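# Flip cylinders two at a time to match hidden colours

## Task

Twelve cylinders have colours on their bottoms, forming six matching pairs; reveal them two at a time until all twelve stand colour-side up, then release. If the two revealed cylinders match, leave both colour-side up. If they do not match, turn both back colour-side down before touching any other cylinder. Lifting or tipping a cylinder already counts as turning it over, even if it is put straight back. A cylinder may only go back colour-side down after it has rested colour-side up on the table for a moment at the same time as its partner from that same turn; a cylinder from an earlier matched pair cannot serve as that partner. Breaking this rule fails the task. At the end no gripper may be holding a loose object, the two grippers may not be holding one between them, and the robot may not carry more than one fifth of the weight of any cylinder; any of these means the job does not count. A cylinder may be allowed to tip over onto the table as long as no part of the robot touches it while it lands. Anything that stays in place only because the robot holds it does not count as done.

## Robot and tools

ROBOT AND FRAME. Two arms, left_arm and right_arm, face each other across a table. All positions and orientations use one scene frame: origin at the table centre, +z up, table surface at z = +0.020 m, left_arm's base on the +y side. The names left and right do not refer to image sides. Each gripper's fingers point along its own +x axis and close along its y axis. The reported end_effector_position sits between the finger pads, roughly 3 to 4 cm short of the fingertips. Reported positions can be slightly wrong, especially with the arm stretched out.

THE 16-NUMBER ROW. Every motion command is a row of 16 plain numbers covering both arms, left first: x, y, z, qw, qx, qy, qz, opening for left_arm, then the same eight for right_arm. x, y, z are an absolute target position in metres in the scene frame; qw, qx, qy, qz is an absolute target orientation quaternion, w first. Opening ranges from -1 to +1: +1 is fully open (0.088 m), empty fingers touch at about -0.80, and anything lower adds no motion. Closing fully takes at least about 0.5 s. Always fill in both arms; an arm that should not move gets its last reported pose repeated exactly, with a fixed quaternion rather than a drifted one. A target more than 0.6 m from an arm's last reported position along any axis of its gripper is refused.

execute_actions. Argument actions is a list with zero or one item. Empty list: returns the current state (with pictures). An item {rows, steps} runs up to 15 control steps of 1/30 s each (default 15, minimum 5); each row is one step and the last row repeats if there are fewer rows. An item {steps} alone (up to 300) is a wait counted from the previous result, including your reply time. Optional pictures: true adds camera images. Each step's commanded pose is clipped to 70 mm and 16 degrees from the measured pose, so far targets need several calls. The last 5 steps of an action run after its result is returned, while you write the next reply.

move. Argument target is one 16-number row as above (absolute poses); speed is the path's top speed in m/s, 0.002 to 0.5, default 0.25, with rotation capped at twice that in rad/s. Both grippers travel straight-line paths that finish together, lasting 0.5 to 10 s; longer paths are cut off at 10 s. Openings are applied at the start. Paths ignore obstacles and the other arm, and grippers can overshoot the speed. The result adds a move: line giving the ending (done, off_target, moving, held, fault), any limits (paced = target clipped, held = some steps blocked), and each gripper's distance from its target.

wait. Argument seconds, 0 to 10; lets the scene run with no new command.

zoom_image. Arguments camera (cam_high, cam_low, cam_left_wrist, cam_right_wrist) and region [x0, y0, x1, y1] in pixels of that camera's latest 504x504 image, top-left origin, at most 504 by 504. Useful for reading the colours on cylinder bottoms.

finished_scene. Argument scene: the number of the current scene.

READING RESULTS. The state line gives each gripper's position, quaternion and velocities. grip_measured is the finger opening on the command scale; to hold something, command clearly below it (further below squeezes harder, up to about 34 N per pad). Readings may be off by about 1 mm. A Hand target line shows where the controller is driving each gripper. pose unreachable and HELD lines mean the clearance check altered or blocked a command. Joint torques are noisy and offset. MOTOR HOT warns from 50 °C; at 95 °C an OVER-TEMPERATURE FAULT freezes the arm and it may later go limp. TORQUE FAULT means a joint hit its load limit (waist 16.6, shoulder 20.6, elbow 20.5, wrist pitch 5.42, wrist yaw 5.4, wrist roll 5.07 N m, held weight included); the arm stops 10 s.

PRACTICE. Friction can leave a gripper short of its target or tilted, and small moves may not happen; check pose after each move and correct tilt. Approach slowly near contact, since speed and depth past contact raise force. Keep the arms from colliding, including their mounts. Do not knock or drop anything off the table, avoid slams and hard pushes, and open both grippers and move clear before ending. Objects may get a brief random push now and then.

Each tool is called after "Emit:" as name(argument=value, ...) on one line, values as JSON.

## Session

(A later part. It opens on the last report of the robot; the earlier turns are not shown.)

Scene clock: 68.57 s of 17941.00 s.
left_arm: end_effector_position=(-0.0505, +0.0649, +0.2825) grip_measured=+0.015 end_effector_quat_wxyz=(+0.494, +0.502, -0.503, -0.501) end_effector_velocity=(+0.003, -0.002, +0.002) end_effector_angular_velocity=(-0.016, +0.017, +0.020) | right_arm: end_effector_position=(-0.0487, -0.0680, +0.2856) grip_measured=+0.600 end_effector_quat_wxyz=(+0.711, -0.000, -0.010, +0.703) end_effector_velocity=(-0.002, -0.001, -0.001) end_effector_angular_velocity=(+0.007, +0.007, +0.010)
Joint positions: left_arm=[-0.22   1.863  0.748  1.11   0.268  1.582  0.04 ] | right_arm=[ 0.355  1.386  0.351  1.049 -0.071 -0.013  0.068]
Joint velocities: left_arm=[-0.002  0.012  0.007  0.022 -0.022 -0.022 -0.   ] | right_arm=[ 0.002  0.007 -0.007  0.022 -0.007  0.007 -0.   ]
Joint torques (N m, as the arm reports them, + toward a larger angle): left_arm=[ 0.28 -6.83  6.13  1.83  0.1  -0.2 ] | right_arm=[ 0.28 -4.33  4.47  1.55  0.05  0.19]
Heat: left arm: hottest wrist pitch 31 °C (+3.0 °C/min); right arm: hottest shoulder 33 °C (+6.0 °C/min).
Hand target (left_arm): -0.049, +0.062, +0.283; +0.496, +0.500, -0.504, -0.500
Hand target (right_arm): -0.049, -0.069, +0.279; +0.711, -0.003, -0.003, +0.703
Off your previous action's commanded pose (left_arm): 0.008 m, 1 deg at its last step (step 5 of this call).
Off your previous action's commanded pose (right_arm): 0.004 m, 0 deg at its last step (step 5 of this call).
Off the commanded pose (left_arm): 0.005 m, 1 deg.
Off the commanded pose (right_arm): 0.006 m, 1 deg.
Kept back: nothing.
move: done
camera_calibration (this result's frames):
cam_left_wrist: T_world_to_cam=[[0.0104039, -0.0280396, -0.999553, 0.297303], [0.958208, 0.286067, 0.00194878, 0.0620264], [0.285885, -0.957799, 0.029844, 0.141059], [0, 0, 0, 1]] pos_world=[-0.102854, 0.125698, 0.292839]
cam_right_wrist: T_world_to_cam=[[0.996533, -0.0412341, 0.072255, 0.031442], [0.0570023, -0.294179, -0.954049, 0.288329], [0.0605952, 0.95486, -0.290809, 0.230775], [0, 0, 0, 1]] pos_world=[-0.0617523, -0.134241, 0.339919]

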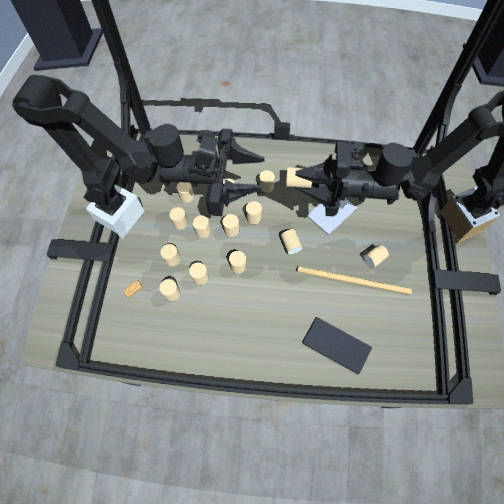

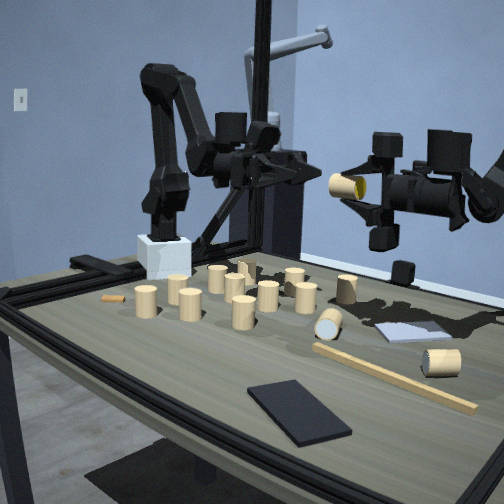

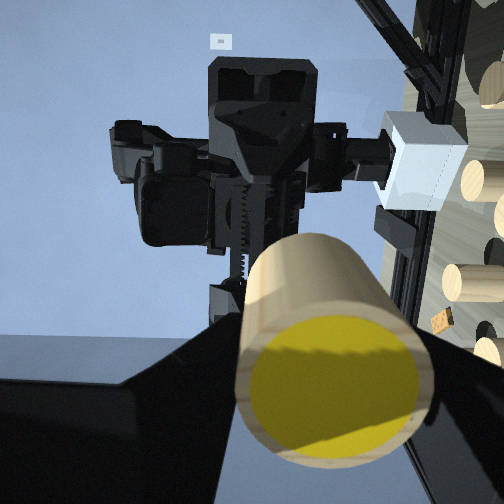

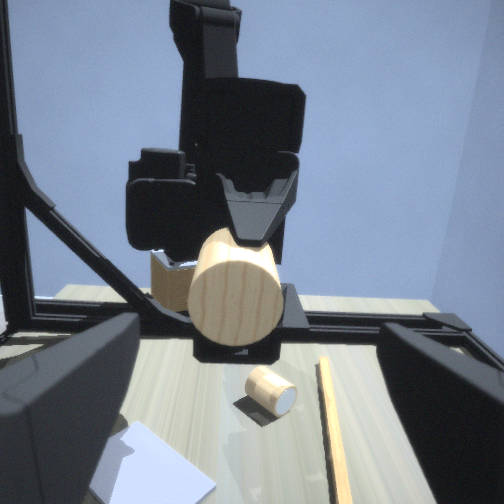

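Emit:
execute_actions(actions=[{"rows":[[-0.049,0.06,0.281,0.5,0.5,-0.5,-0.5,-0.4,-0.054,-0.005,0.28,0.707,0,0,0.707,0.6]],"steps":12}])

Emit:
execute_actions(actions=[{"rows":[[-0.049,0.06,0.281,0.5,0.5,-0.5,-0.5,-0.4,-0.054,0.006,0.28,0.707,0,0,0.707,0.6]],"steps":12}])

Emit:
execute_actions(actions=[{"rows":[[-0.049,0.06,0.281,0.5,0.5,-0.5,-0.5,-0.4,-0.054,0.006,0.28,0.707,0,0,0.707,-0.4]]}])

Emit:
execute_actions(actions=[{"rows":[[-0.049,0.06,0.281,0.5,0.5,-0.5,-0.5,0.6,-0.054,0.006,0.28,0.707,0,0,0.707,-0.4]],"steps":10}])

Emit:
execute_actions(actions=[{"rows":[[-0.049,0.13,0.281,0.5,0.5,-0.5,-0.5,0.6,-0.05,-0.04,0.28,0.707,0,0,0.707,-0.4]],"steps":10}])

Emit:
move(target=[-0.049,0.2,0.281,0.5,0.5,-0.5,-0.5,0.6,0.15,-0.08,0.15,0.5,-0.5,0.5,0.5,-0.4], speed=0.4)

Emit:
move(target=[-0.049,0.2,0.281,0.5,0.5,-0.5,-0.5,0.6,0.15,-0.08,0.079,0.5,-0.5,0.5,0.5,-0.4], speed=0.12)

Scene clock: 69.37 s of 17941.00 s.
left_arm: end_effector_position=(-0.0492, +0.0635, +0.2808) grip_measured=+0.015 end_effector_quat_wxyz=(+0.498, +0.502, -0.500, -0.501) end_effector_velocity=(+0.002, -0.000, -0.006) end_effector_angular_velocity=(+0.017, +0.026, +0.020) | right_arm: end_effector_position=(-0.0534, -0.0203, +0.2773) grip_measured=+0.600 end_effector_quat_wxyz=(+0.707, -0.006, +0.001, +0.707) end_effector_velocity=(+0.002, +0.104, +0.002) end_effector_angular_velocity=(+0.022, +0.006, -0.005)
Joint positions: left_arm=[-0.22   1.874  0.752  1.116  0.262  1.575  0.04 ] | right_arm=[ 0.381  1.596  0.518  1.069 -0.055 -0.007  0.068]
Joint velocities: left_arm=[-0.002  0.007 -0.002 -0.007 -0.022 -0.022 -0.   ] | right_arm=[ 0.017  0.393  0.393  0.022  0.022  0.007 -0.   ]
Joint torques (N m, as the arm reports them, + toward a larger angle): left_arm=[-0.23 -6.81  6.05  1.94 -0.09 -0.2 ] | right_arm=[ 0.16 -6.45  6.8   1.68  0.03  0.19]
Heat: left arm: hottest wrist pitch 31 °C (+3.0 °C/min); right arm: hottest shoulder 33 °C (+6.1 °C/min).
Steps of this call (steps 1 to 17: nothing new was sent; steps 18 to 24: the first 7 steps of this action). Readings (end_effector_position):
18: left_arm (-0.0504, +0.0645, +0.2825) | right_arm (-0.0489, -0.0625, +0.2853)
19: left_arm (-0.0502, +0.0642, +0.2823) | right_arm (-0.0501, -0.0530, +0.2847)
21: left_arm (-0.0496, +0.0637, +0.2817) | right_arm (-0.0523, -0.0349, +0.2808)
24: the state above

Scene clock: 69.77 s of 17941.00 s.
left_arm: end_effector_position=(-0.0488, +0.0632, +0.2811) grip_measured=+0.015 end_effector_quat_wxyz=(+0.498, +0.502, -0.500, -0.500) end_effector_velocity=(-0.002, +0.001, +0.004) end_effector_angular_velocity=(-0.012, +0.019, -0.010) | right_arm: end_effector_position=(-0.0533, +0.0013, +0.2815) grip_measured=+0.600 end_effector_quat_wxyz=(+0.707, -0.000, -0.004, +0.707) end_effector_velocity=(+0.001, +0.017, -0.004) end_effector_angular_velocity=(-0.017, -0.006, -0.005)
Joint positions: left_arm=[-0.22   1.874  0.753  1.117  0.26   1.574  0.04 ] | right_arm=[ 0.385  1.669  0.604  1.07  -0.051 -0.006  0.068]
Joint velocities: left_arm=[-0.002 -0.007 -0.002  0.007  0.007 -0.022  0.   ] | right_arm=[ 0.002  0.061  0.066 -0.022  0.007 -0.007  0.   ]
Joint torques (N m, as the arm reports them, + toward a larger angle): left_arm=[-0.19 -7.3   6.17  1.93 -0.14 -0.19] | right_arm=[ 0.26 -6.48  6.88  1.19  0.04  0.2 ]
Heat: left arm: hottest wrist pitch 31 °C (+3.0 °C/min); right arm: hottest shoulder 33 °C (+6.0 °C/min).
Off your previous action's commanded pose (left_arm): 0.003 m, 0 deg at its last step (step 5 of this call).
Off your previous action's commanded pose (right_arm): 0.006 m, 0 deg at its last step (step 5 of this call).
Steps of this call (steps 1 to 5: the last 5 steps of your previous action; steps 6 to 12: the first 7 steps of this action). Readings (end_effector_position):
6: left_arm (-0.0489, +0.0633, +0.2809) | right_arm (-0.0532, -0.0086, +0.2804)
7: left_arm (-0.0489, +0.0632, +0.2811) | right_arm (-0.0534, -0.0059, +0.2810)
9: left_arm (-0.0488, +0.0632, +0.2811) | right_arm (-0.0534, -0.0015, +0.2813)
12: the state above

Scene clock: 70.27 s of 17941.00 s.
left_arm: end_effector_position=(-0.0492, +0.0632, +0.2812) grip_measured=+0.015 end_effector_quat_wxyz=(+0.498, +0.501, -0.500, -0.501) end_effector_velocity=(+0.004, +0.001, +0.004) end_effector_angular_velocity=(-0.012, +0.019, +0.024) | right_arm: end_effector_position=(-0.0532, +0.0033, +0.2818) grip_measured=+0.021 end_effector_quat_wxyz=(+0.708, -0.000, -0.004, +0.707) end_effector_velocity=(-0.002, -0.000, -0.000) end_effector_angular_velocity=(+0.002, +0.007, +0.020)
Joint positions: left_arm=[-0.22   1.874  0.753  1.117  0.26   1.574  0.04 ] | right_arm=[ 0.386  1.675  0.612  1.068 -0.049 -0.005  0.04 ]
Joint velocities: left_arm=[ 0.002 -0.007 -0.002  0.007 -0.022 -0.022 -0.   ] | right_arm=[-0.002  0.002 -0.002  0.007 -0.022  0.007 -0.   ]
Joint torques (N m, as the arm reports them, + toward a larger angle): left_arm=[ 0.2  -6.99  6.2   1.92 -0.11 -0.13] | right_arm=[ 0.28 -6.4   6.98  1.18  0.    0.18]
Heat: left arm: hottest wrist pitch 31 °C (+2.0 °C/min); right arm: hottest shoulder 33 °C (+6.1 °C/min).
Off your previous action's commanded pose (left_arm): 0.003 m, 0 deg at its last step (step 5 of this call).
Off your previous action's commanded pose (right_arm): 0.004 m, 0 deg at its last step (step 5 of this call).
Steps of this call (steps 1 to 5: the last 5 steps of your previous action; steps 6 to 15: the first 10 steps of this action). Readings (end_effector_position):
6: left_arm (-0.0488, +0.0632, +0.2811) | right_arm (-0.0533, +0.0030, +0.2817)
7: left_arm (-0.0488, +0.0632, +0.2811) | right_arm (-0.0533, +0.0031, +0.2817)
9: left_arm (-0.0488, +0.0632, +0.2812) | right_arm (-0.0533, +0.0033, +0.2818)
13: left_arm (-0.0492, +0.0632, +0.2812) | right_arm (-0.0532, +0.0033, +0.2818)
15: the state above

Scene clock: 70.60 s of 17941.00 s.
left_arm: end_effector_position=(-0.0491, +0.0630, +0.2818) grip_measured=+0.195 end_effector_quat_wxyz=(+0.499, +0.501, -0.501, -0.500) end_effector_velocity=(+0.003, -0.003, +0.014) end_effector_angular_velocity=(-0.045, -0.019, +0.020) | right_arm: end_effector_position=(-0.0531, +0.0034, +0.2809) grip_measured=+0.021 end_effector_quat_wxyz=(+0.708, -0.001, -0.003, +0.707) end_effector_velocity=(+0.000, +0.001, -0.010) end_effector_angular_velocity=(-0.027, -0.006, +0.005)
Joint positions: left_arm=[-0.22   1.874  0.754  1.119  0.26   1.574  0.049] | right_arm=[ 0.386  1.676  0.612  1.066 -0.049 -0.005  0.04 ]
Joint velocities: left_arm=[-0.002 -0.007  0.017  0.022 -0.022  0.007  0.161] | right_arm=[-0.002  0.017 -0.002 -0.007 -0.007 -0.007  0.   ]
Joint torques (N m, as the arm reports them, + toward a larger angle): left_arm=[-0.2  -7.35  5.77  1.8  -0.12 -0.18] | right_arm=[ 0.27 -6.72  6.98  1.3   0.    0.19]
Heat: left arm: hottest wrist pitch 31 °C (+2.0 °C/min); right arm: hottest shoulder 33 °C (+6.0 °C/min).
Off your previous action's commanded pose (left_arm): 0.003 m, 0 deg at its last step (step 5 of this call).
Off your previous action's commanded pose (right_arm): 0.003 m, 0 deg at its last step (step 5 of this call).
Steps of this call (steps 1 to 5: the last 5 steps of your previous action; steps 6 to 10: the first 5 steps of this action). Readings (end_effector_position):
6: left_arm (-0.0492, +0.0632, +0.2812) | right_arm (-0.0532, +0.0033, +0.2816)
7: left_arm (-0.0492, +0.0632, +0.2812) | right_arm (-0.0532, +0.0033, +0.2816)
9: left_arm (-0.0492, +0.0631, +0.2815) | right_arm (-0.0532, +0.0033, +0.2814)
10: the state above

Scene clock: 70.93 s of 17941.00 s.
left_arm: end_effector_position=(-0.0483, +0.1040, +0.2788) grip_measured=+0.585 end_effector_quat_wxyz=(+0.499, +0.502, -0.499, -0.500) end_effector_velocity=(+0.018, +0.192, -0.028) end_effector_angular_velocity=(+0.091, +0.036, +0.059) | right_arm: end_effector_position=(-0.0514, -0.0241, +0.2767) grip_measured=+0.021 end_effector_quat_wxyz=(+0.707, -0.005, +0.002, +0.707) end_effector_velocity=(+0.012, -0.119, +0.000) end_effector_angular_velocity=(-0.007, -0.021, -0.005)
Joint positions: left_arm=[-0.182  1.768  0.587  1.177  0.296  1.574  0.068] | right_arm=[ 0.373  1.586  0.503  1.074 -0.062 -0.005  0.04 ]
Joint velocities: left_arm=[ 0.227 -0.515 -0.75   0.139  0.168 -0.007  0.006] | right_arm=[-0.071 -0.447 -0.447 -0.007 -0.066 -0.022 -0.   ]
Joint torques (N m, as the arm reports them, + toward a larger angle): left_arm=[-0.25 -8.61  4.05  1.79  0.18 -0.13] | right_arm=[-0.2  -8.07  5.07  1.69 -0.15  0.2 ]
Heat: left arm: hottest wrist pitch 31 °C (+2.0 °C/min); right arm: hottest shoulder 33 °C (+6.0 °C/min).
Off your previous action's commanded pose (left_arm): 0.003 m, 0 deg at its last step (step 5 of this call).
Off your previous action's commanded pose (right_arm): 0.003 m, 0 deg at its last step (step 5 of this call).
Steps of this call (steps 1 to 5: the last 5 steps of your previous action; steps 6 to 10: the first 5 steps of this action). Readings (end_effector_position):
6: left_arm (-0.0497, +0.0682, +0.2831) | right_arm (-0.0531, -0.0003, +0.2796)
7: left_arm (-0.0500, +0.0779, +0.2823) | right_arm (-0.0530, -0.0070, +0.2782)
9: left_arm (-0.0492, +0.0970, +0.2800) | right_arm (-0.0520, -0.0198, +0.2766)
10: the state above

Scene clock: 74.00 s of 17941.00 s.
left_arm: end_effector_position=(-0.0482, +0.1971, +0.2836) grip_measured=+0.600 end_effector_quat_wxyz=(+0.500, +0.500, -0.503, -0.497) end_effector_velocity=(+0.000, +0.000, -0.005) end_effector_angular_velocity=(+0.020, +0.002, +0.005) | right_arm: end_effector_position=(+0.1473, -0.0808, +0.1539) grip_measured=+0.020 end_effector_quat_wxyz=(+0.499, -0.497, +0.498, +0.506) end_effector_velocity=(-0.002, -0.004, -0.003) end_effector_angular_velocity=(-0.027, +0.025, +0.005)
Joint positions: left_arm=[-0.044  1.437  0.256  1.189  0.435  1.574  0.068] | right_arm=[-0.116  2.153  1.708 -1.121 -0.013 -0.559  0.04 ]
Joint velocities: left_arm=[-0.002 -0.002 -0.002 -0.022 -0.007  0.007 -0.   ] | right_arm=[-0.002  0.017  0.017 -0.037 -0.007 -0.007 -0.   ]
Joint torques (N m, as the arm reports them, + toward a larger angle): left_arm=[-0.02 -5.19  3.86  1.36  0.15 -0.08] | right_arm=[-0.24 -9.97  7.16 -0.11  0.   -0.22]
Heat: left arm: hottest wrist pitch 31 °C (+2.0 °C/min); right arm: hottest shoulder 33 °C (+4.0 °C/min).
Hand target (left_arm): -0.049, +0.200, +0.281; +0.500, +0.500, -0.500, -0.500
Hand target (right_arm): +0.149, -0.081, +0.150; +0.495, -0.500, +0.500, +0.505
Off your previous action's commanded pose (left_arm): 0.009 m, 0 deg at its last step (step 5 of this call).
Off your previous action's commanded pose (right_arm): 0.006 m, 0 deg at its last step (step 5 of this call).
Off the commanded pose (left_arm): 0.004 m, 0 deg.
Off the commanded pose (right_arm): 0.005 m, 1 deg.
Kept back: nothing.
move: done
camera_calibration (this result's frames):
cam_left_wrist: T_world_to_cam=[[0.00614293, -0.0393335, -0.999207, 0.303958], [0.955879, 0.293707, -0.00568513, 0.0225349], [0.293697, -0.955086, 0.0394023, 0.264176], [0, 0, 0, 1]] pos_world=[-0.100996, 0.257648, 0.293436]
cam_right_wrist: T_world_to_cam=[[0.99764, 0.0650377, 0.0220018, -0.138709], [0.0556157, -0.953414, 0.296493, -0.0977749], [0.04026, -0.294569, -0.954782, 0.197046], [0, 0, 0, 1]] pos_world=[0.135887, -0.0261548, 0.220178]

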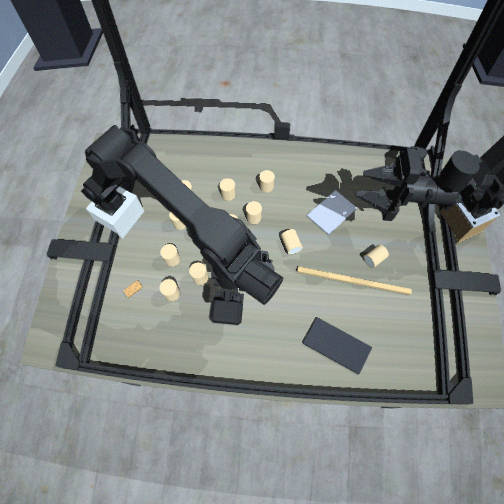

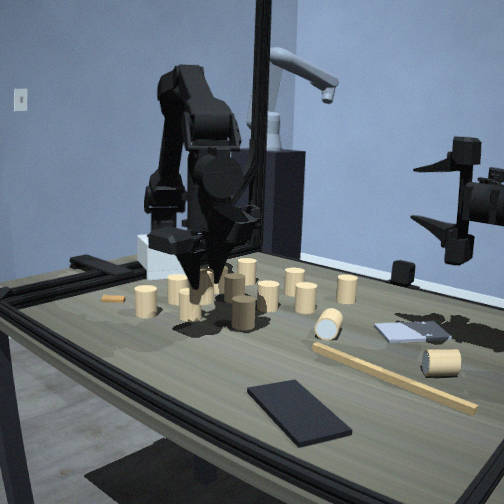

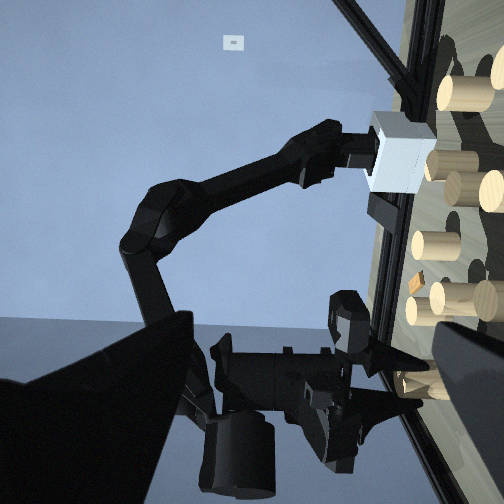

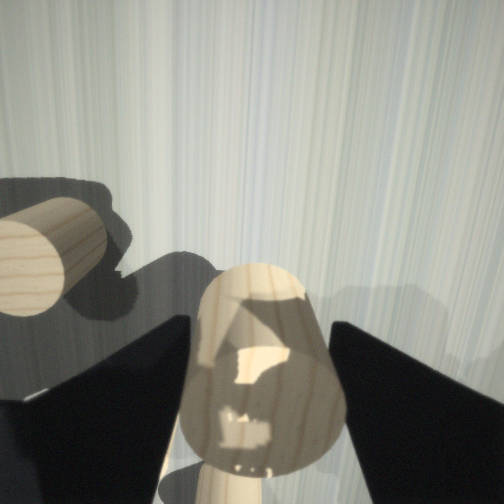

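Scene clock: 75.10 s of 17941.00 s.
left_arm: end_effector_position=(-0.0482, +0.1973, +0.2833) grip_measured=+0.600 end_effector_quat_wxyz=(+0.500, +0.500, -0.503, -0.497) end_effector_velocity=(+0.000, -0.000, -0.001) end_effector_angular_velocity=(+0.011, -0.002, +0.005) | right_arm: end_effector_position=(+0.1511, -0.0775, +0.0880) grip_measured=+0.020 end_effector_quat_wxyz=(+0.505, -0.499, +0.492, +0.504) end_effector_velocity=(+0.002, -0.000, +0.000) end_effector_angular_velocity=(+0.010, +0.002, +0.015)
Joint positions: left_arm=[-0.044  1.437  0.255  1.189  0.435  1.574  0.068] | right_arm=[-0.116  2.241  1.576 -0.887 -0.003 -0.557  0.04 ]
Joint velocities: left_arm=[-0.002 -0.007  0.002 -0.022 -0.007  0.007 -0.   ] | right_arm=[-0.007 -0.002 -0.002  0.007 -0.007 -0.022 -0.   ]
Joint torques (N m, as the arm reports them, + toward a larger angle): left_arm=[ 0.17 -4.94  3.56  1.65  0.13 -0.15] | right_arm=[  0.   -10.04   4.27   0.44  -0.01   0.16]
Heat: left arm: hottest wrist pitch 31 °C (+2.0 °C/min); right arm: hottest shoulder 33 °C (+3.0 °C/min).
Hand target (left_arm): -0.049, +0.200, +0.281; +0.500, +0.500, -0.500, -0.500
Hand target (right_arm): +0.150, -0.081, +0.079; +0.500, -0.500, +0.500, +0.500
Off the commanded pose (left_arm): 0.004 m, 0 deg.
Off the commanded pose (right_arm): 0.009 m, 1 deg.
Kept back: nothing.
move: off_target (right_arm)
camera_calibration (this result's frames):
cam_left_wrist: T_world_to_cam=[[0.00582175, -0.0386421, -0.999236, 0.303552], [0.955877, 0.293711, -0.00578914, 0.0225831], [0.29371, -0.955113, 0.038647, 0.26456], [0, 0, 0, 1]] pos_world=[-0.101058, 0.257782, 0.293226]
cam_right_wrist: T_world_to_cam=[[0.997266, 0.0627917, 0.0389706, -0.142951], [0.0488224, -0.955651, 0.290426, -0.0738855], [0.0554786, -0.287729, -0.956104, 0.133296], [0, 0, 0, 1]] pos_world=[0.138773, -0.0232796, 0.154474]

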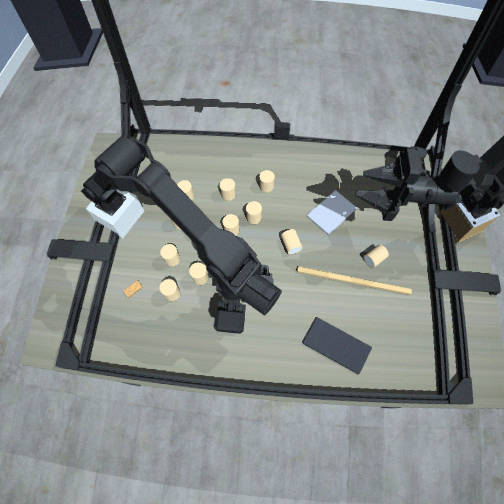

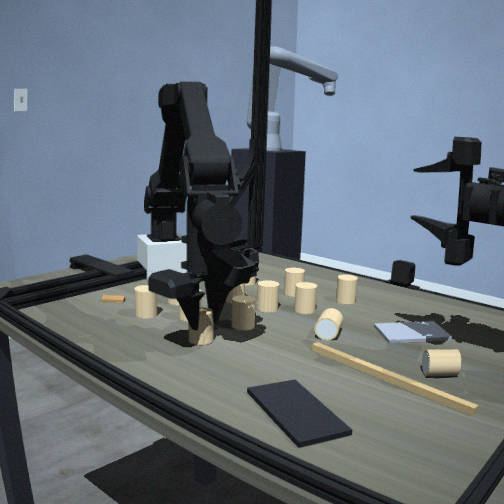

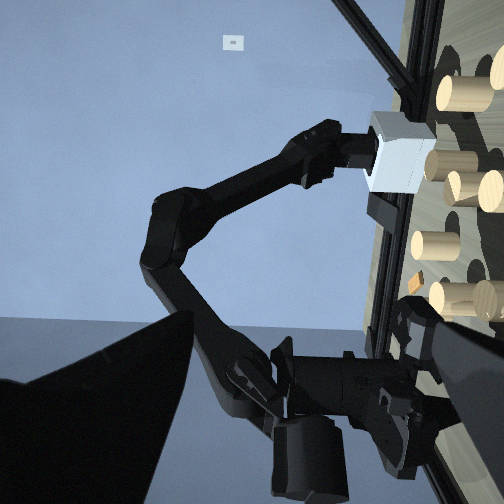

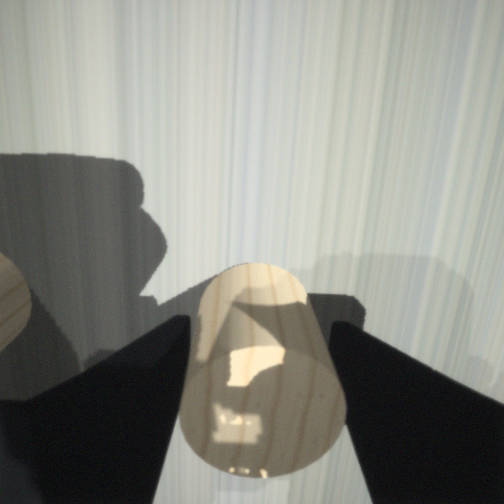

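Emit:
execute_actions(actions=[{"rows":[[-0.049,0.2,0.281,0.5,0.5,-0.5,-0.5,0.6,0.15,-0.08,0.082,0.5,-0.5,0.5,0.5,0.5]],"steps":12}])

Emit:
execute_actions(actions=[{"rows":[[-0.049,0.2,0.281,0.5,0.5,-0.5,-0.5,0.6,0.15,-0.08,0.145,0.5,-0.5,0.5,0.5,0.5]],"steps":12}])

Emit:
move(target=[-0.049,0.2,0.281,0.5,0.5,-0.5,-0.5,0.6,-0.096,-0.052,0.135,0.5,-0.5,0.5,0.5,0.5], speed=0.3)

Scene clock: 75.67 s of 17941.00 s.
left_arm: end_effector_position=(-0.0482, +0.1973, +0.2833) grip_measured=+0.600 end_effector_quat_wxyz=(+0.500, +0.500, -0.503, -0.497) end_effector_velocity=(+0.000, +0.000, +0.006) end_effector_angular_velocity=(-0.024, -0.004, +0.015) | right_arm: end_effector_position=(+0.1511, -0.0775, +0.0877) grip_measured=+0.396 end_effector_quat_wxyz=(+0.505, -0.499, +0.492, +0.504) end_effector_velocity=(-0.003, -0.004, +0.000) end_effector_angular_velocity=(-0.015, +0.017, +0.020)
Joint positions: left_arm=[-0.044  1.437  0.255  1.189  0.435  1.574  0.068] | right_arm=[-0.116  2.241  1.576 -0.887 -0.003 -0.557  0.058]
Joint velocities: left_arm=[-0.007 -0.007 -0.002  0.022 -0.022 -0.007 -0.   ] | right_arm=[-0.002 -0.002 -0.002 -0.022 -0.007 -0.022  0.06 ]
Joint torques (N m, as the arm reports them, + toward a larger angle): left_arm=[-0.1  -5.11  3.35  1.67  0.11 -0.14] | right_arm=[ -0.02 -10.3    5.34  -0.09  -0.01   0.16]
Heat: left arm: hottest wrist pitch 31 °C (+2.0 °C/min); right arm: hottest shoulder 33 °C (+3.0 °C/min).
Steps of this call (steps 1 to 10: nothing new was sent; steps 11 to 17: the first 7 steps of this action). Readings (end_effector_position):
11: left_arm (-0.0482, +0.1973, +0.2833) | right_arm (+0.1512, -0.0774, +0.0878)
12: left_arm (-0.0482, +0.1973, +0.2833) | right_arm (+0.1512, -0.0774, +0.0878)
14: left_arm (-0.0482, +0.1973, +0.2833) | right_arm (+0.1511, -0.0775, +0.0877)
17: the state above

Scene clock: 76.07 s of 17941.00 s.
left_arm: end_effector_position=(-0.0483, +0.1973, +0.2832) grip_measured=+0.600 end_effector_quat_wxyz=(+0.500, +0.500, -0.503, -0.497) end_effector_velocity=(-0.000, +0.001, -0.005) end_effector_angular_velocity=(+0.015, +0.029, +0.005) | right_arm: end_effector_position=(+0.1495, -0.0803, +0.1305) grip_measured=+0.496 end_effector_quat_wxyz=(+0.497, -0.501, +0.501, +0.502) end_effector_velocity=(+0.018, +0.029, +0.169) end_effector_angular_velocity=(+0.181, -0.103, +0.005)
Joint positions: left_arm=[-0.044  1.437  0.254  1.189  0.435  1.574  0.068] | right_arm=[-0.116  2.19   1.672 -1.057 -0.002 -0.557  0.063]
Joint velocities: left_arm=[-0.002  0.002 -0.007 -0.007 -0.007 -0.022 -0.   ] | right_arm=[-0.002 -0.232  0.32  -0.344 -0.007 -0.007  0.001]
Joint torques (N m, as the arm reports them, + toward a larger angle): left_arm=[ 0.   -5.28  3.68  1.58  0.06 -0.17] | right_arm=[ -0.02 -11.82   5.8   -0.21  -0.03   0.17]
Heat: left arm: hottest wrist pitch 31 °C (+2.0 °C/min); right arm: hottest shoulder 34 °C (+4.1 °C/min).
Off your previous action's commanded pose (left_arm): 0.004 m, 0 deg at its last step (step 5 of this call).
Off your previous action's commanded pose (right_arm): 0.006 m, 1 deg at its last step (step 5 of this call).
Steps of this call (steps 1 to 5: the last 5 steps of your previous action; steps 6 to 12: the first 7 steps of this action). Readings (end_effector_position):
6: left_arm (-0.0482, +0.1973, +0.2833) | right_arm (+0.1496, -0.0802, +0.0919)
7: left_arm (-0.0482, +0.1973, +0.2833) | right_arm (+0.1471, -0.0842, +0.0966)
9: left_arm (-0.0483, +0.1973, +0.2832) | right_arm (+0.1466, -0.0850, +0.1096)
12: the state above

Scene clock: 77.83 s of 17941.00 s.
left_arm: end_effector_position=(-0.0483, +0.1974, +0.2833) grip_measured=+0.600 end_effector_quat_wxyz=(+0.500, +0.500, -0.503, -0.497) end_effector_velocity=(+0.000, -0.001, +0.003) end_effector_angular_velocity=(-0.011, +0.002, +0.005) | right_arm: end_effector_position=(-0.0937, -0.0538, +0.1374) grip_measured=+0.500 end_effector_quat_wxyz=(+0.501, -0.500, +0.497, +0.501) end_effector_velocity=(-0.004, -0.001, +0.001) end_effector_angular_velocity=(-0.003, +0.007, -0.015)
Joint positions: left_arm=[-0.044  1.437  0.254  1.189  0.435  1.574  0.068] | right_arm=[ 0.505  2.047  1.476 -0.994  0.003  0.066  0.064]
Joint velocities: left_arm=[-0.002 -0.002  0.002  0.007 -0.007 -0.007 -0.   ] | right_arm=[ 0.007 -0.002  0.002 -0.007 -0.007  0.022 -0.   ]
Joint torques (N m, as the arm reports them, + toward a larger angle): left_arm=[-0.02 -5.22  3.68  1.67  0.14 -0.15] | right_arm=[ 0.32 -9.33  6.8  -0.05  0.03  0.2 ]
Heat: left arm: hottest wrist pitch 32 °C (+2.0 °C/min); right arm: hottest shoulder 34 °C (+4.0 °C/min).
Hand target (left_arm): -0.049, +0.200, +0.281; +0.500, +0.500, -0.500, -0.500
Hand target (right_arm): -0.095, -0.052, +0.135; +0.501, -0.502, +0.498, +0.499
Off your previous action's commanded pose (left_arm): 0.004 m, 0 deg at its last step (step 5 of this call).
Off your previous action's commanded pose (right_arm): 0.004 m, 0 deg at its last step (step 5 of this call).
Off the commanded pose (left_arm): 0.004 m, 0 deg.
Off the commanded pose (right_arm): 0.004 m, 0 deg.
Kept back: nothing.
move: done
camera_calibration (this result's frames):
cam_left_wrist: T_world_to_cam=[[0.00580908, -0.0386434, -0.999236, 0.303542], [0.955989, 0.293346, -0.00578688, 0.0227282], [0.293345, -0.955225, 0.0386467, 0.264681], [0, 0, 0, 1]] pos_world=[-0.101134, 0.257892, 0.293212]
cam_right_wrist: T_world_to_cam=[[0.997573, 0.0612977, 0.0330325, 0.0985391], [0.0485045, -0.95209, 0.301948, -0.0550435], [0.0499586, -0.299613, -0.952752, 0.199392], [0, 0, 0, 1]] pos_world=[-0.105591, 0.00129385, 0.203336]

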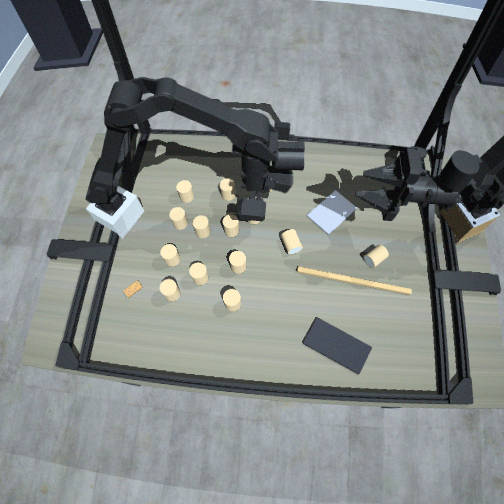

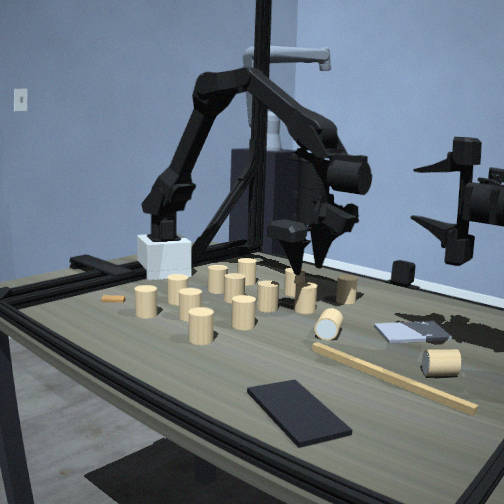

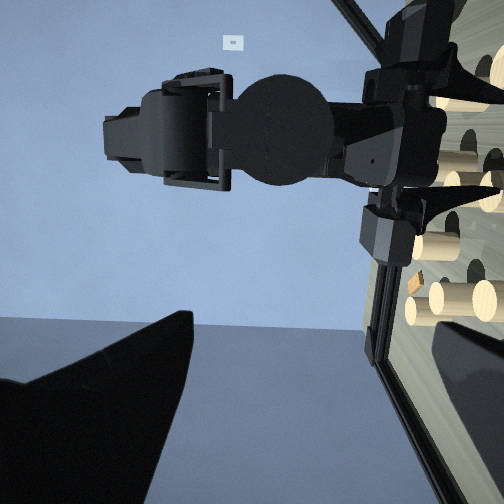

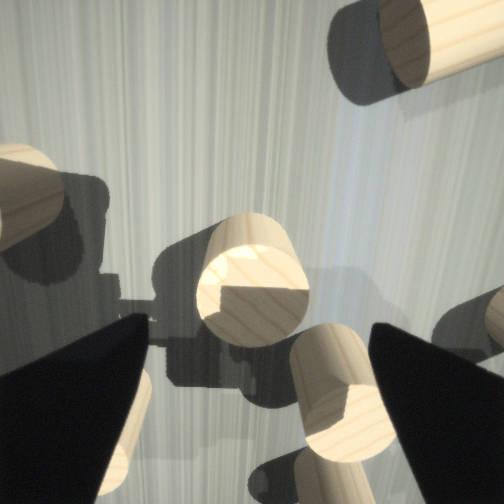

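Emit:
move(target=[-0.049,0.2,0.281,0.5,0.5,-0.5,-0.5,0.6,-0.098,-0.054,0.08,0.5,-0.5,0.5,0.5,0.4], speed=0.12)

Emit:
execute_actions(actions=[{"rows":[[-0.049,0.2,0.281,0.5,0.5,-0.5,-0.5,0.6,-0.098,-0.054,0.08,0.5,-0.5,0.5,0.5,-0.4]],"steps":12}])

Emit:
execute_actions(actions=[{"rows":[[-0.049,0.2,0.281,0.5,0.5,-0.5,-0.5,0.6,-0.098,-0.054,0.16,0.5,-0.5,0.5,0.5,-0.4]],"steps":12}])

Emit:
move(target=[-0.049,0.13,0.281,0.5,0.5,-0.5,-0.5,0.6,-0.05,0.0,0.28,0.707,0,0,0.707,-0.4], speed=0.4)

Emit:
execute_actions(actions=[{"rows":[[-0.049,0.06,0.281,0.5,0.5,-0.5,-0.5,0.6,-0.05,0.0,0.28,0.707,0,0,0.707,-0.4]]}])

Emit:
execute_actions(actions=[{"rows":[[-0.049,0.06,0.281,0.5,0.5,-0.5,-0.5,-0.4,-0.05,0.0,0.28,0.707,0,0,0.707,-0.4]]}])

Scene clock: 79.10 s of 17941.00 s.
left_arm: end_effector_position=(-0.0483, +0.1974, +0.2833) grip_measured=+0.600 end_effector_quat_wxyz=(+0.500, +0.500, -0.503, -0.497) end_effector_velocity=(+0.000, -0.001, -0.003) end_effector_angular_velocity=(+0.015, -0.000, +0.005) | right_arm: end_effector_position=(-0.0966, -0.0508, +0.0875) grip_measured=+0.400 end_effector_quat_wxyz=(+0.505, -0.496, +0.494, +0.505) end_effector_velocity=(-0.002, +0.000, -0.001) end_effector_angular_velocity=(+0.001, +0.022, +0.020)
Joint positions: left_arm=[-0.044  1.437  0.254  1.189  0.435  1.574  0.068] | right_arm=[ 0.512  2.125  1.38  -0.808  0.003  0.074  0.059]
Joint velocities: left_arm=[-0.002 -0.002  0.002 -0.022 -0.007  0.007 -0.   ] | right_arm=[-0.002  0.002 -0.002  0.007 -0.022 -0.022 -0.001]
Joint torques (N m, as the arm reports them, + toward a larger angle): left_arm=[ 0.19 -5.23  3.59  1.66  0.05 -0.17] | right_arm=[ 0.29 -9.28  4.09  0.31 -0.13  0.18]
Heat: left arm: hottest wrist pitch 32 °C (+2.0 °C/min); right arm: hottest shoulder 34 °C (+3.0 °C/min).
Hand target (left_arm): -0.049, +0.200, +0.281; +0.500, +0.500, -0.500, -0.500
Hand target (right_arm): -0.098, -0.055, +0.080; +0.500, -0.500, +0.500, +0.500
Off the commanded pose (left_arm): 0.004 m, 0 deg.
Off the commanded pose (right_arm): 0.008 m, 1 deg.
Kept back: nothing.
move: done
camera_calibration (this result's frames):
cam_left_wrist: T_world_to_cam=[[0.00580908, -0.0386434, -0.999236, 0.303542], [0.955989, 0.293346, -0.00578688, 0.0227282], [0.293345, -0.955225, 0.0386467, 0.264681], [0, 0, 0, 1]] pos_world=[-0.101134, 0.257892, 0.293212]
cam_right_wrist: T_world_to_cam=[[0.997667, 0.0600938, 0.0323972, 0.102909], [0.0482154, -0.956169, 0.288819, -0.0360685], [0.0483334, -0.286583, -0.956835, 0.153689], [0, 0, 0, 1]] pos_world=[-0.108358, 0.00337285, 0.154138]

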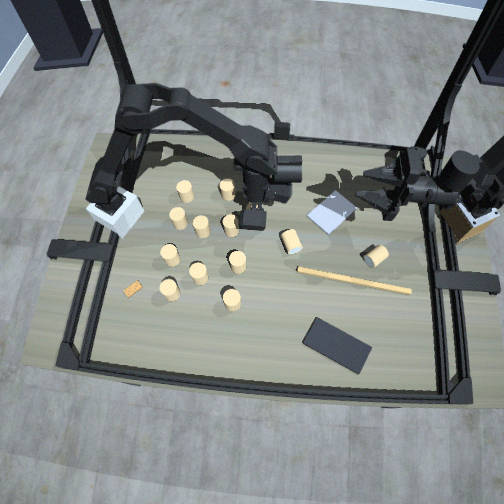

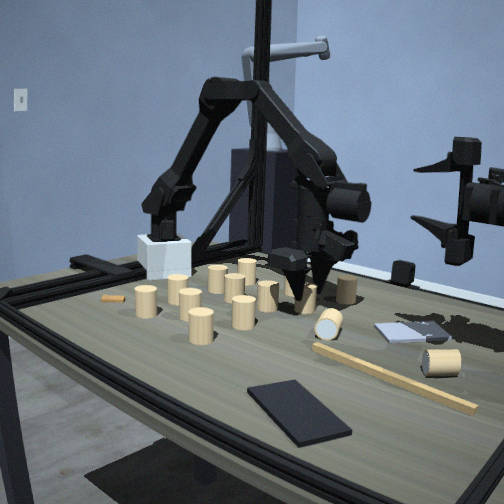

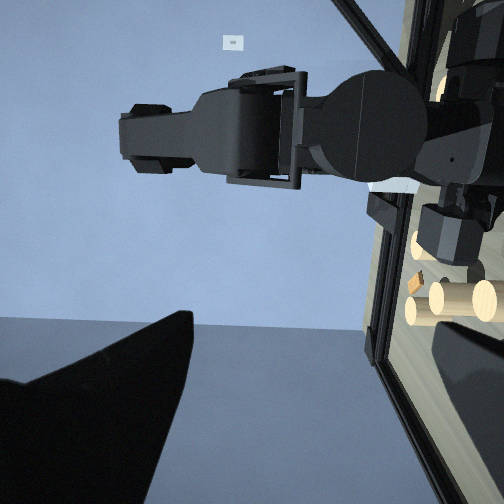

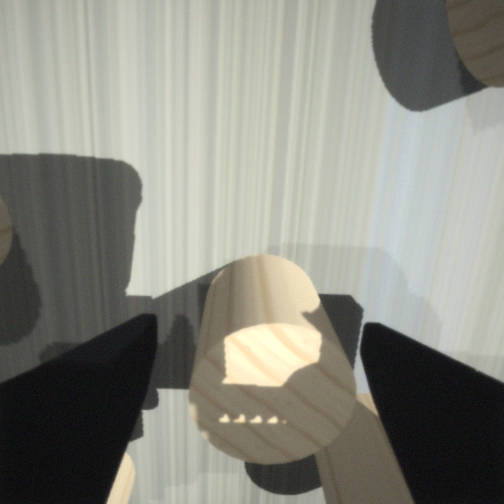

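Scene clock: 79.33 s of 17941.00 s.
left_arm: end_effector_position=(-0.0483, +0.1974, +0.2833) grip_measured=+0.600 end_effector_quat_wxyz=(+0.500, +0.500, -0.503, -0.497) end_effector_velocity=(+0.000, +0.000, +0.001) end_effector_angular_velocity=(-0.007, +0.019, +0.005) | right_arm: end_effector_position=(-0.0969, -0.0507, +0.0871) grip_measured=+0.021 end_effector_quat_wxyz=(+0.505, -0.496, +0.494, +0.505) end_effector_velocity=(+0.000, -0.003, -0.001) end_effector_angular_velocity=(-0.013, +0.006, +0.020)
Joint positions: left_arm=[-0.044  1.437  0.254  1.189  0.435  1.574  0.068] | right_arm=[ 0.513  2.126  1.38  -0.806  0.002  0.075  0.04 ]
Joint velocities: left_arm=[-0.002 -0.002 -0.002  0.007 -0.007 -0.022  0.   ] | right_arm=[-0.002  0.002 -0.002 -0.007 -0.007 -0.022  0.   ]
Joint torques (N m, as the arm reports them, + toward a larger angle): left_arm=[ 0.36 -5.03  3.52  1.63  0.06 -0.16] | right_arm=[ 0.26 -9.19  4.45  0.26 -0.12  0.15]
Heat: left arm: hottest wrist pitch 32 °C (+2.0 °C/min); right arm: hottest shoulder 34 °C (+3.0 °C/min).
Steps of this call (steps 1 to 7: the first 7 steps of this action). Readings (end_effector_position):
1: left_arm (-0.0483, +0.1974, +0.2833) | right_arm (-0.0967, -0.0508, +0.0873)
2: left_arm (-0.0483, +0.1974, +0.2833) | right_arm (-0.0967, -0.0508, +0.0873)
4: left_arm (-0.0483, +0.1974, +0.2833) | right_arm (-0.0967, -0.0507, +0.0872)
7: the state above

Scene clock: 79.73 s of 17941.00 s.
left_arm: end_effector_position=(-0.0484, +0.1974, +0.2832) grip_measured=+0.600 end_effector_quat_wxyz=(+0.500, +0.500, -0.503, -0.497) end_effector_velocity=(-0.002, +0.000, -0.002) end_effector_angular_velocity=(+0.007, +0.010, -0.010) | right_arm: end_effector_position=(-0.0967, -0.0534, +0.1430) grip_measured=+0.021 end_effector_quat_wxyz=(+0.501, -0.501, +0.498, +0.500) end_effector_velocity=(-0.001, +0.044, +0.215) end_effector_angular_velocity=(+0.266, +0.013, +0.005)
Joint positions: left_arm=[-0.044  1.437  0.254  1.189  0.435  1.574  0.068] | right_arm=[ 0.513  2.045  1.496 -1.02   0.002  0.075  0.04 ]
Joint velocities: left_arm=[-0.002 -0.002 -0.002 -0.007  0.007 -0.007  0.   ] | right_arm=[-0.002 -0.3    0.442 -0.476  0.007 -0.007  0.001]
Joint torques (N m, as the arm reports them, + toward a larger angle): left_arm=[-0.05 -5.13  3.7   1.6   0.06 -0.12] | right_arm=[  0.23 -10.23   5.38  -0.28  -0.13   0.14]
Heat: left arm: hottest wrist pitch 32 °C (+2.0 °C/min); right arm: hottest shoulder 34 °C (+3.0 °C/min).
Off your previous action's commanded pose (left_arm): 0.004 m, 0 deg at its last step (step 5 of this call).
Off your previous action's commanded pose (right_arm): 0.008 m, 1 deg at its last step (step 5 of this call).
Steps of this call (steps 1 to 5: the last 5 steps of your previous action; steps 6 to 12: the first 7 steps of this action). Readings (end_effector_position):
6: left_arm (-0.0483, +0.1974, +0.2833) | right_arm (-0.0968, -0.0529, +0.0926)
7: left_arm (-0.0483, +0.1974, +0.2833) | right_arm (-0.0963, -0.0587, +0.0988)
9: left_arm (-0.0483, +0.1974, +0.2833) | right_arm (-0.0962, -0.0609, +0.1163)
12: the state above

Scene clock: 82.73 s of 17941.00 s.
left_arm: end_effector_position=(-0.0493, +0.1328, +0.2821) grip_measured=+0.600 end_effector_quat_wxyz=(+0.500, +0.500, -0.502, -0.498) end_effector_velocity=(+0.001, -0.002, +0.003) end_effector_angular_velocity=(-0.012, -0.011, +0.005) | right_arm: end_effector_position=(-0.0510, +0.0019, +0.2854) grip_measured=+0.022 end_effector_quat_wxyz=(+0.711, +0.002, -0.007, +0.703) end_effector_velocity=(-0.000, +0.000, -0.001) end_effector_angular_velocity=(+0.007, -0.008, +0.015)
Joint positions: left_arm=[-0.153  1.673  0.478  1.2    0.327  1.573  0.068] | right_arm=[ 0.383  1.663  0.61   1.065 -0.043 -0.006  0.04 ]
Joint velocities: left_arm=[-0.002  0.002  0.007  0.007 -0.007  0.007 -0.   ] | right_arm=[-0.007  0.012 -0.002  0.022 -0.022 -0.007  0.   ]
Joint torques (N m, as the arm reports them, + toward a larger angle): left_arm=[-0.41 -5.26  5.73  1.47 -0.09 -0.14] | right_arm=[-0.28 -6.58  4.65  1.65 -0.13  0.06]
Heat: left arm: hottest wrist pitch 32 °C (+2.0 °C/min); right arm: hottest shoulder 35 °C (+4.0 °C/min).
Hand target (left_arm): -0.049, +0.130, +0.281; +0.500, +0.500, -0.500, -0.500
Hand target (right_arm): -0.050, +0.001, +0.279; +0.711, -0.001, -0.002, +0.703
Off your previous action's commanded pose (left_arm): 0.003 m, 0 deg at its last step (step 5 of this call).
Off your previous action's commanded pose (right_arm): 0.005 m, 0 deg at its last step (step 5 of this call).
Off the commanded pose (left_arm): 0.003 m, 0 deg.
Off the commanded pose (right_arm): 0.006 m, 1 deg.
Kept back: nothing.
move: done
camera_calibration (this result's frames):
cam_left_wrist: T_world_to_cam=[[0.00396958, -0.0374383, -0.999291, 0.299657], [0.955866, 0.293714, -0.00720684, 0.0429671], [0.293775, -0.95516, 0.0369519, 0.203864], [0, 0, 0, 1]] pos_world=[-0.102151, 0.193322, 0.292221]
cam_right_wrist: T_world_to_cam=[[0.997067, -0.0410134, 0.0646124, 0.0387986], [0.0496457, -0.295894, -0.95393, 0.308446], [0.0582423, 0.95434, -0.29299, 0.164661], [0, 0, 0, 1]] pos_world=[-0.0635881, -0.0642846, 0.339973]

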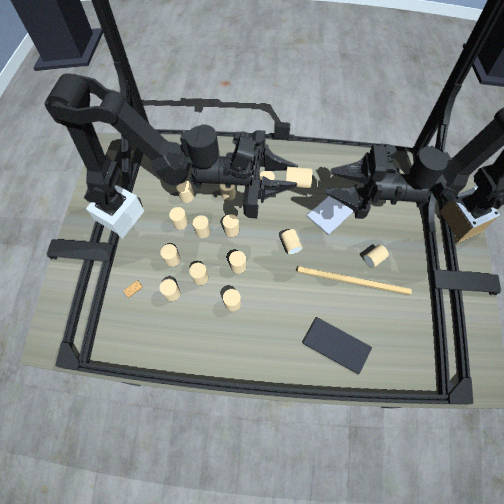

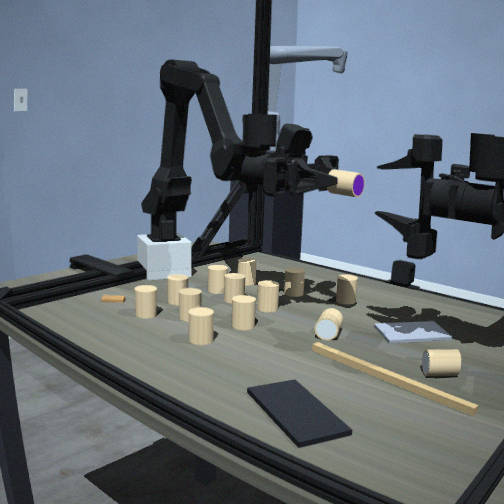

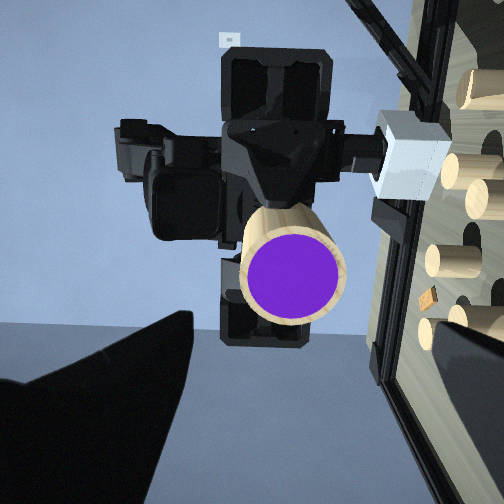

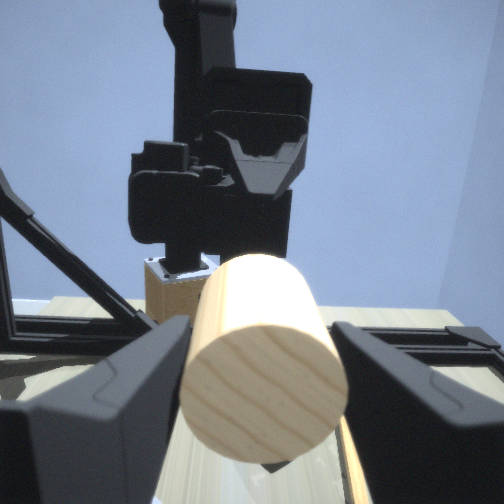

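Scene clock: 83.07 s of 17941.00 s.
left_arm: end_effector_position=(-0.0502, +0.0692, +0.2848) grip_measured=+0.600 end_effector_quat_wxyz=(+0.501, +0.498, -0.504, -0.497) end_effector_velocity=(+0.018, -0.053, -0.006) end_effector_angular_velocity=(+0.016, +0.012, +0.054) | right_arm: end_effector_position=(-0.0507, +0.0013, +0.2840) grip_measured=+0.023 end_effector_quat_wxyz=(+0.707, +0.001, -0.005, +0.707) end_effector_velocity=(-0.002, -0.001, -0.002) end_effector_angular_velocity=(-0.007, -0.007, +0.029)
Joint positions: left_arm=[-0.218  1.854  0.729  1.134  0.263  1.573  0.068] | right_arm=[ 0.376  1.663  0.607  1.065 -0.059 -0.006  0.04 ]
Joint velocities: left_arm=[-0.012  0.164  0.227 -0.081 -0.066 -0.007  0.   ] | right_arm=[-0.007 -0.002 -0.002 -0.007 -0.037 -0.007 -0.   ]
Joint torques (N m, as the arm reports them, + toward a larger angle): left_arm=[ 0.06 -7.08  5.84  1.52 -0.08 -0.17] | right_arm=[-0.33 -7.31  4.63  1.56 -0.12  0.21]
Heat: left arm: hottest wrist pitch 32 °C (+2.0 °C/min); right arm: hottest shoulder 35 °C (+4.1 °C/min).
Steps of this call (steps 1 to 10: the first 10 steps of this action). Readings (end_effector_position):
1: left_arm (-0.0481, +0.1266, +0.2814) | right_arm (-0.0512, +0.0019, +0.2851)
2: left_arm (-0.0485, +0.1156, +0.2813) | right_arm (-0.0512, +0.0017, +0.2848)
4: left_arm (-0.0503, +0.0945, +0.2825) | right_arm (-0.0508, +0.0015, +0.2845)
8: left_arm (-0.0512, +0.0737, +0.2849) | right_arm (-0.0508, +0.0013, +0.2840)
10: the state above

Scene clock: 83.57 s of 17941.00 s.
left_arm: end_effector_position=(-0.0487, +0.0630, +0.2849) grip_measured=+0.022 end_effector_quat_wxyz=(+0.501, +0.499, -0.503, -0.497) end_effector_velocity=(-0.000, +0.000, -0.007) end_effector_angular_velocity=(+0.026, +0.014, +0.005) | right_arm: end_effector_position=(-0.0508, +0.0008, +0.2832) grip_measured=+0.022 end_effector_quat_wxyz=(+0.707, +0.001, -0.004, +0.707) end_effector_velocity=(-0.000, -0.001, -0.002) end_effector_angular_velocity=(-0.007, -0.007, +0.005)
Joint positions: left_arm=[-0.22   1.871  0.756  1.124  0.26   1.573  0.04 ] | right_arm=[ 0.376  1.663  0.604  1.066 -0.061 -0.005  0.04 ]
Joint velocities: left_arm=[-0.002  0.002 -0.002 -0.022 -0.007 -0.007 -0.001] | right_arm=[-0.002 -0.002 -0.002 -0.007 -0.007 -0.007  0.   ]
Joint torques (N m, as the arm reports them, + toward a larger angle): left_arm=[-0.13 -6.67  5.8   1.51 -0.14 -0.13] | right_arm=[-0.29 -7.34  4.99  1.52 -0.13  0.16]
Heat: left arm: hottest wrist pitch 32 °C (+2.0 °C/min); right arm: hottest shoulder 34 °C (+3.0 °C/min).
Off your previous action's commanded pose (left_arm): 0.006 m, 0 deg at its last step (step 5 of this call).
Off your previous action's commanded pose (right_arm): 0.004 m, 1 deg at its last step (step 5 of this call).
Steps of this call (steps 1 to 5: the last 5 steps of your previous action; steps 6 to 15: the first 10 steps of this action). Readings (end_effector_position):
6: left_arm (-0.0490, +0.0643, +0.2838) | right_arm (-0.0509, +0.0013, +0.2840)
7: left_arm (-0.0491, +0.0641, +0.2837) | right_arm (-0.0509, +0.0013, +0.2840)
9: left_arm (-0.0490, +0.0636, +0.2837) | right_arm (-0.0507, +0.0013, +0.2840)
13: left_arm (-0.0487, +0.0630, +0.2849) | right_arm (-0.0508, +0.0008, +0.2832)
15: the state above


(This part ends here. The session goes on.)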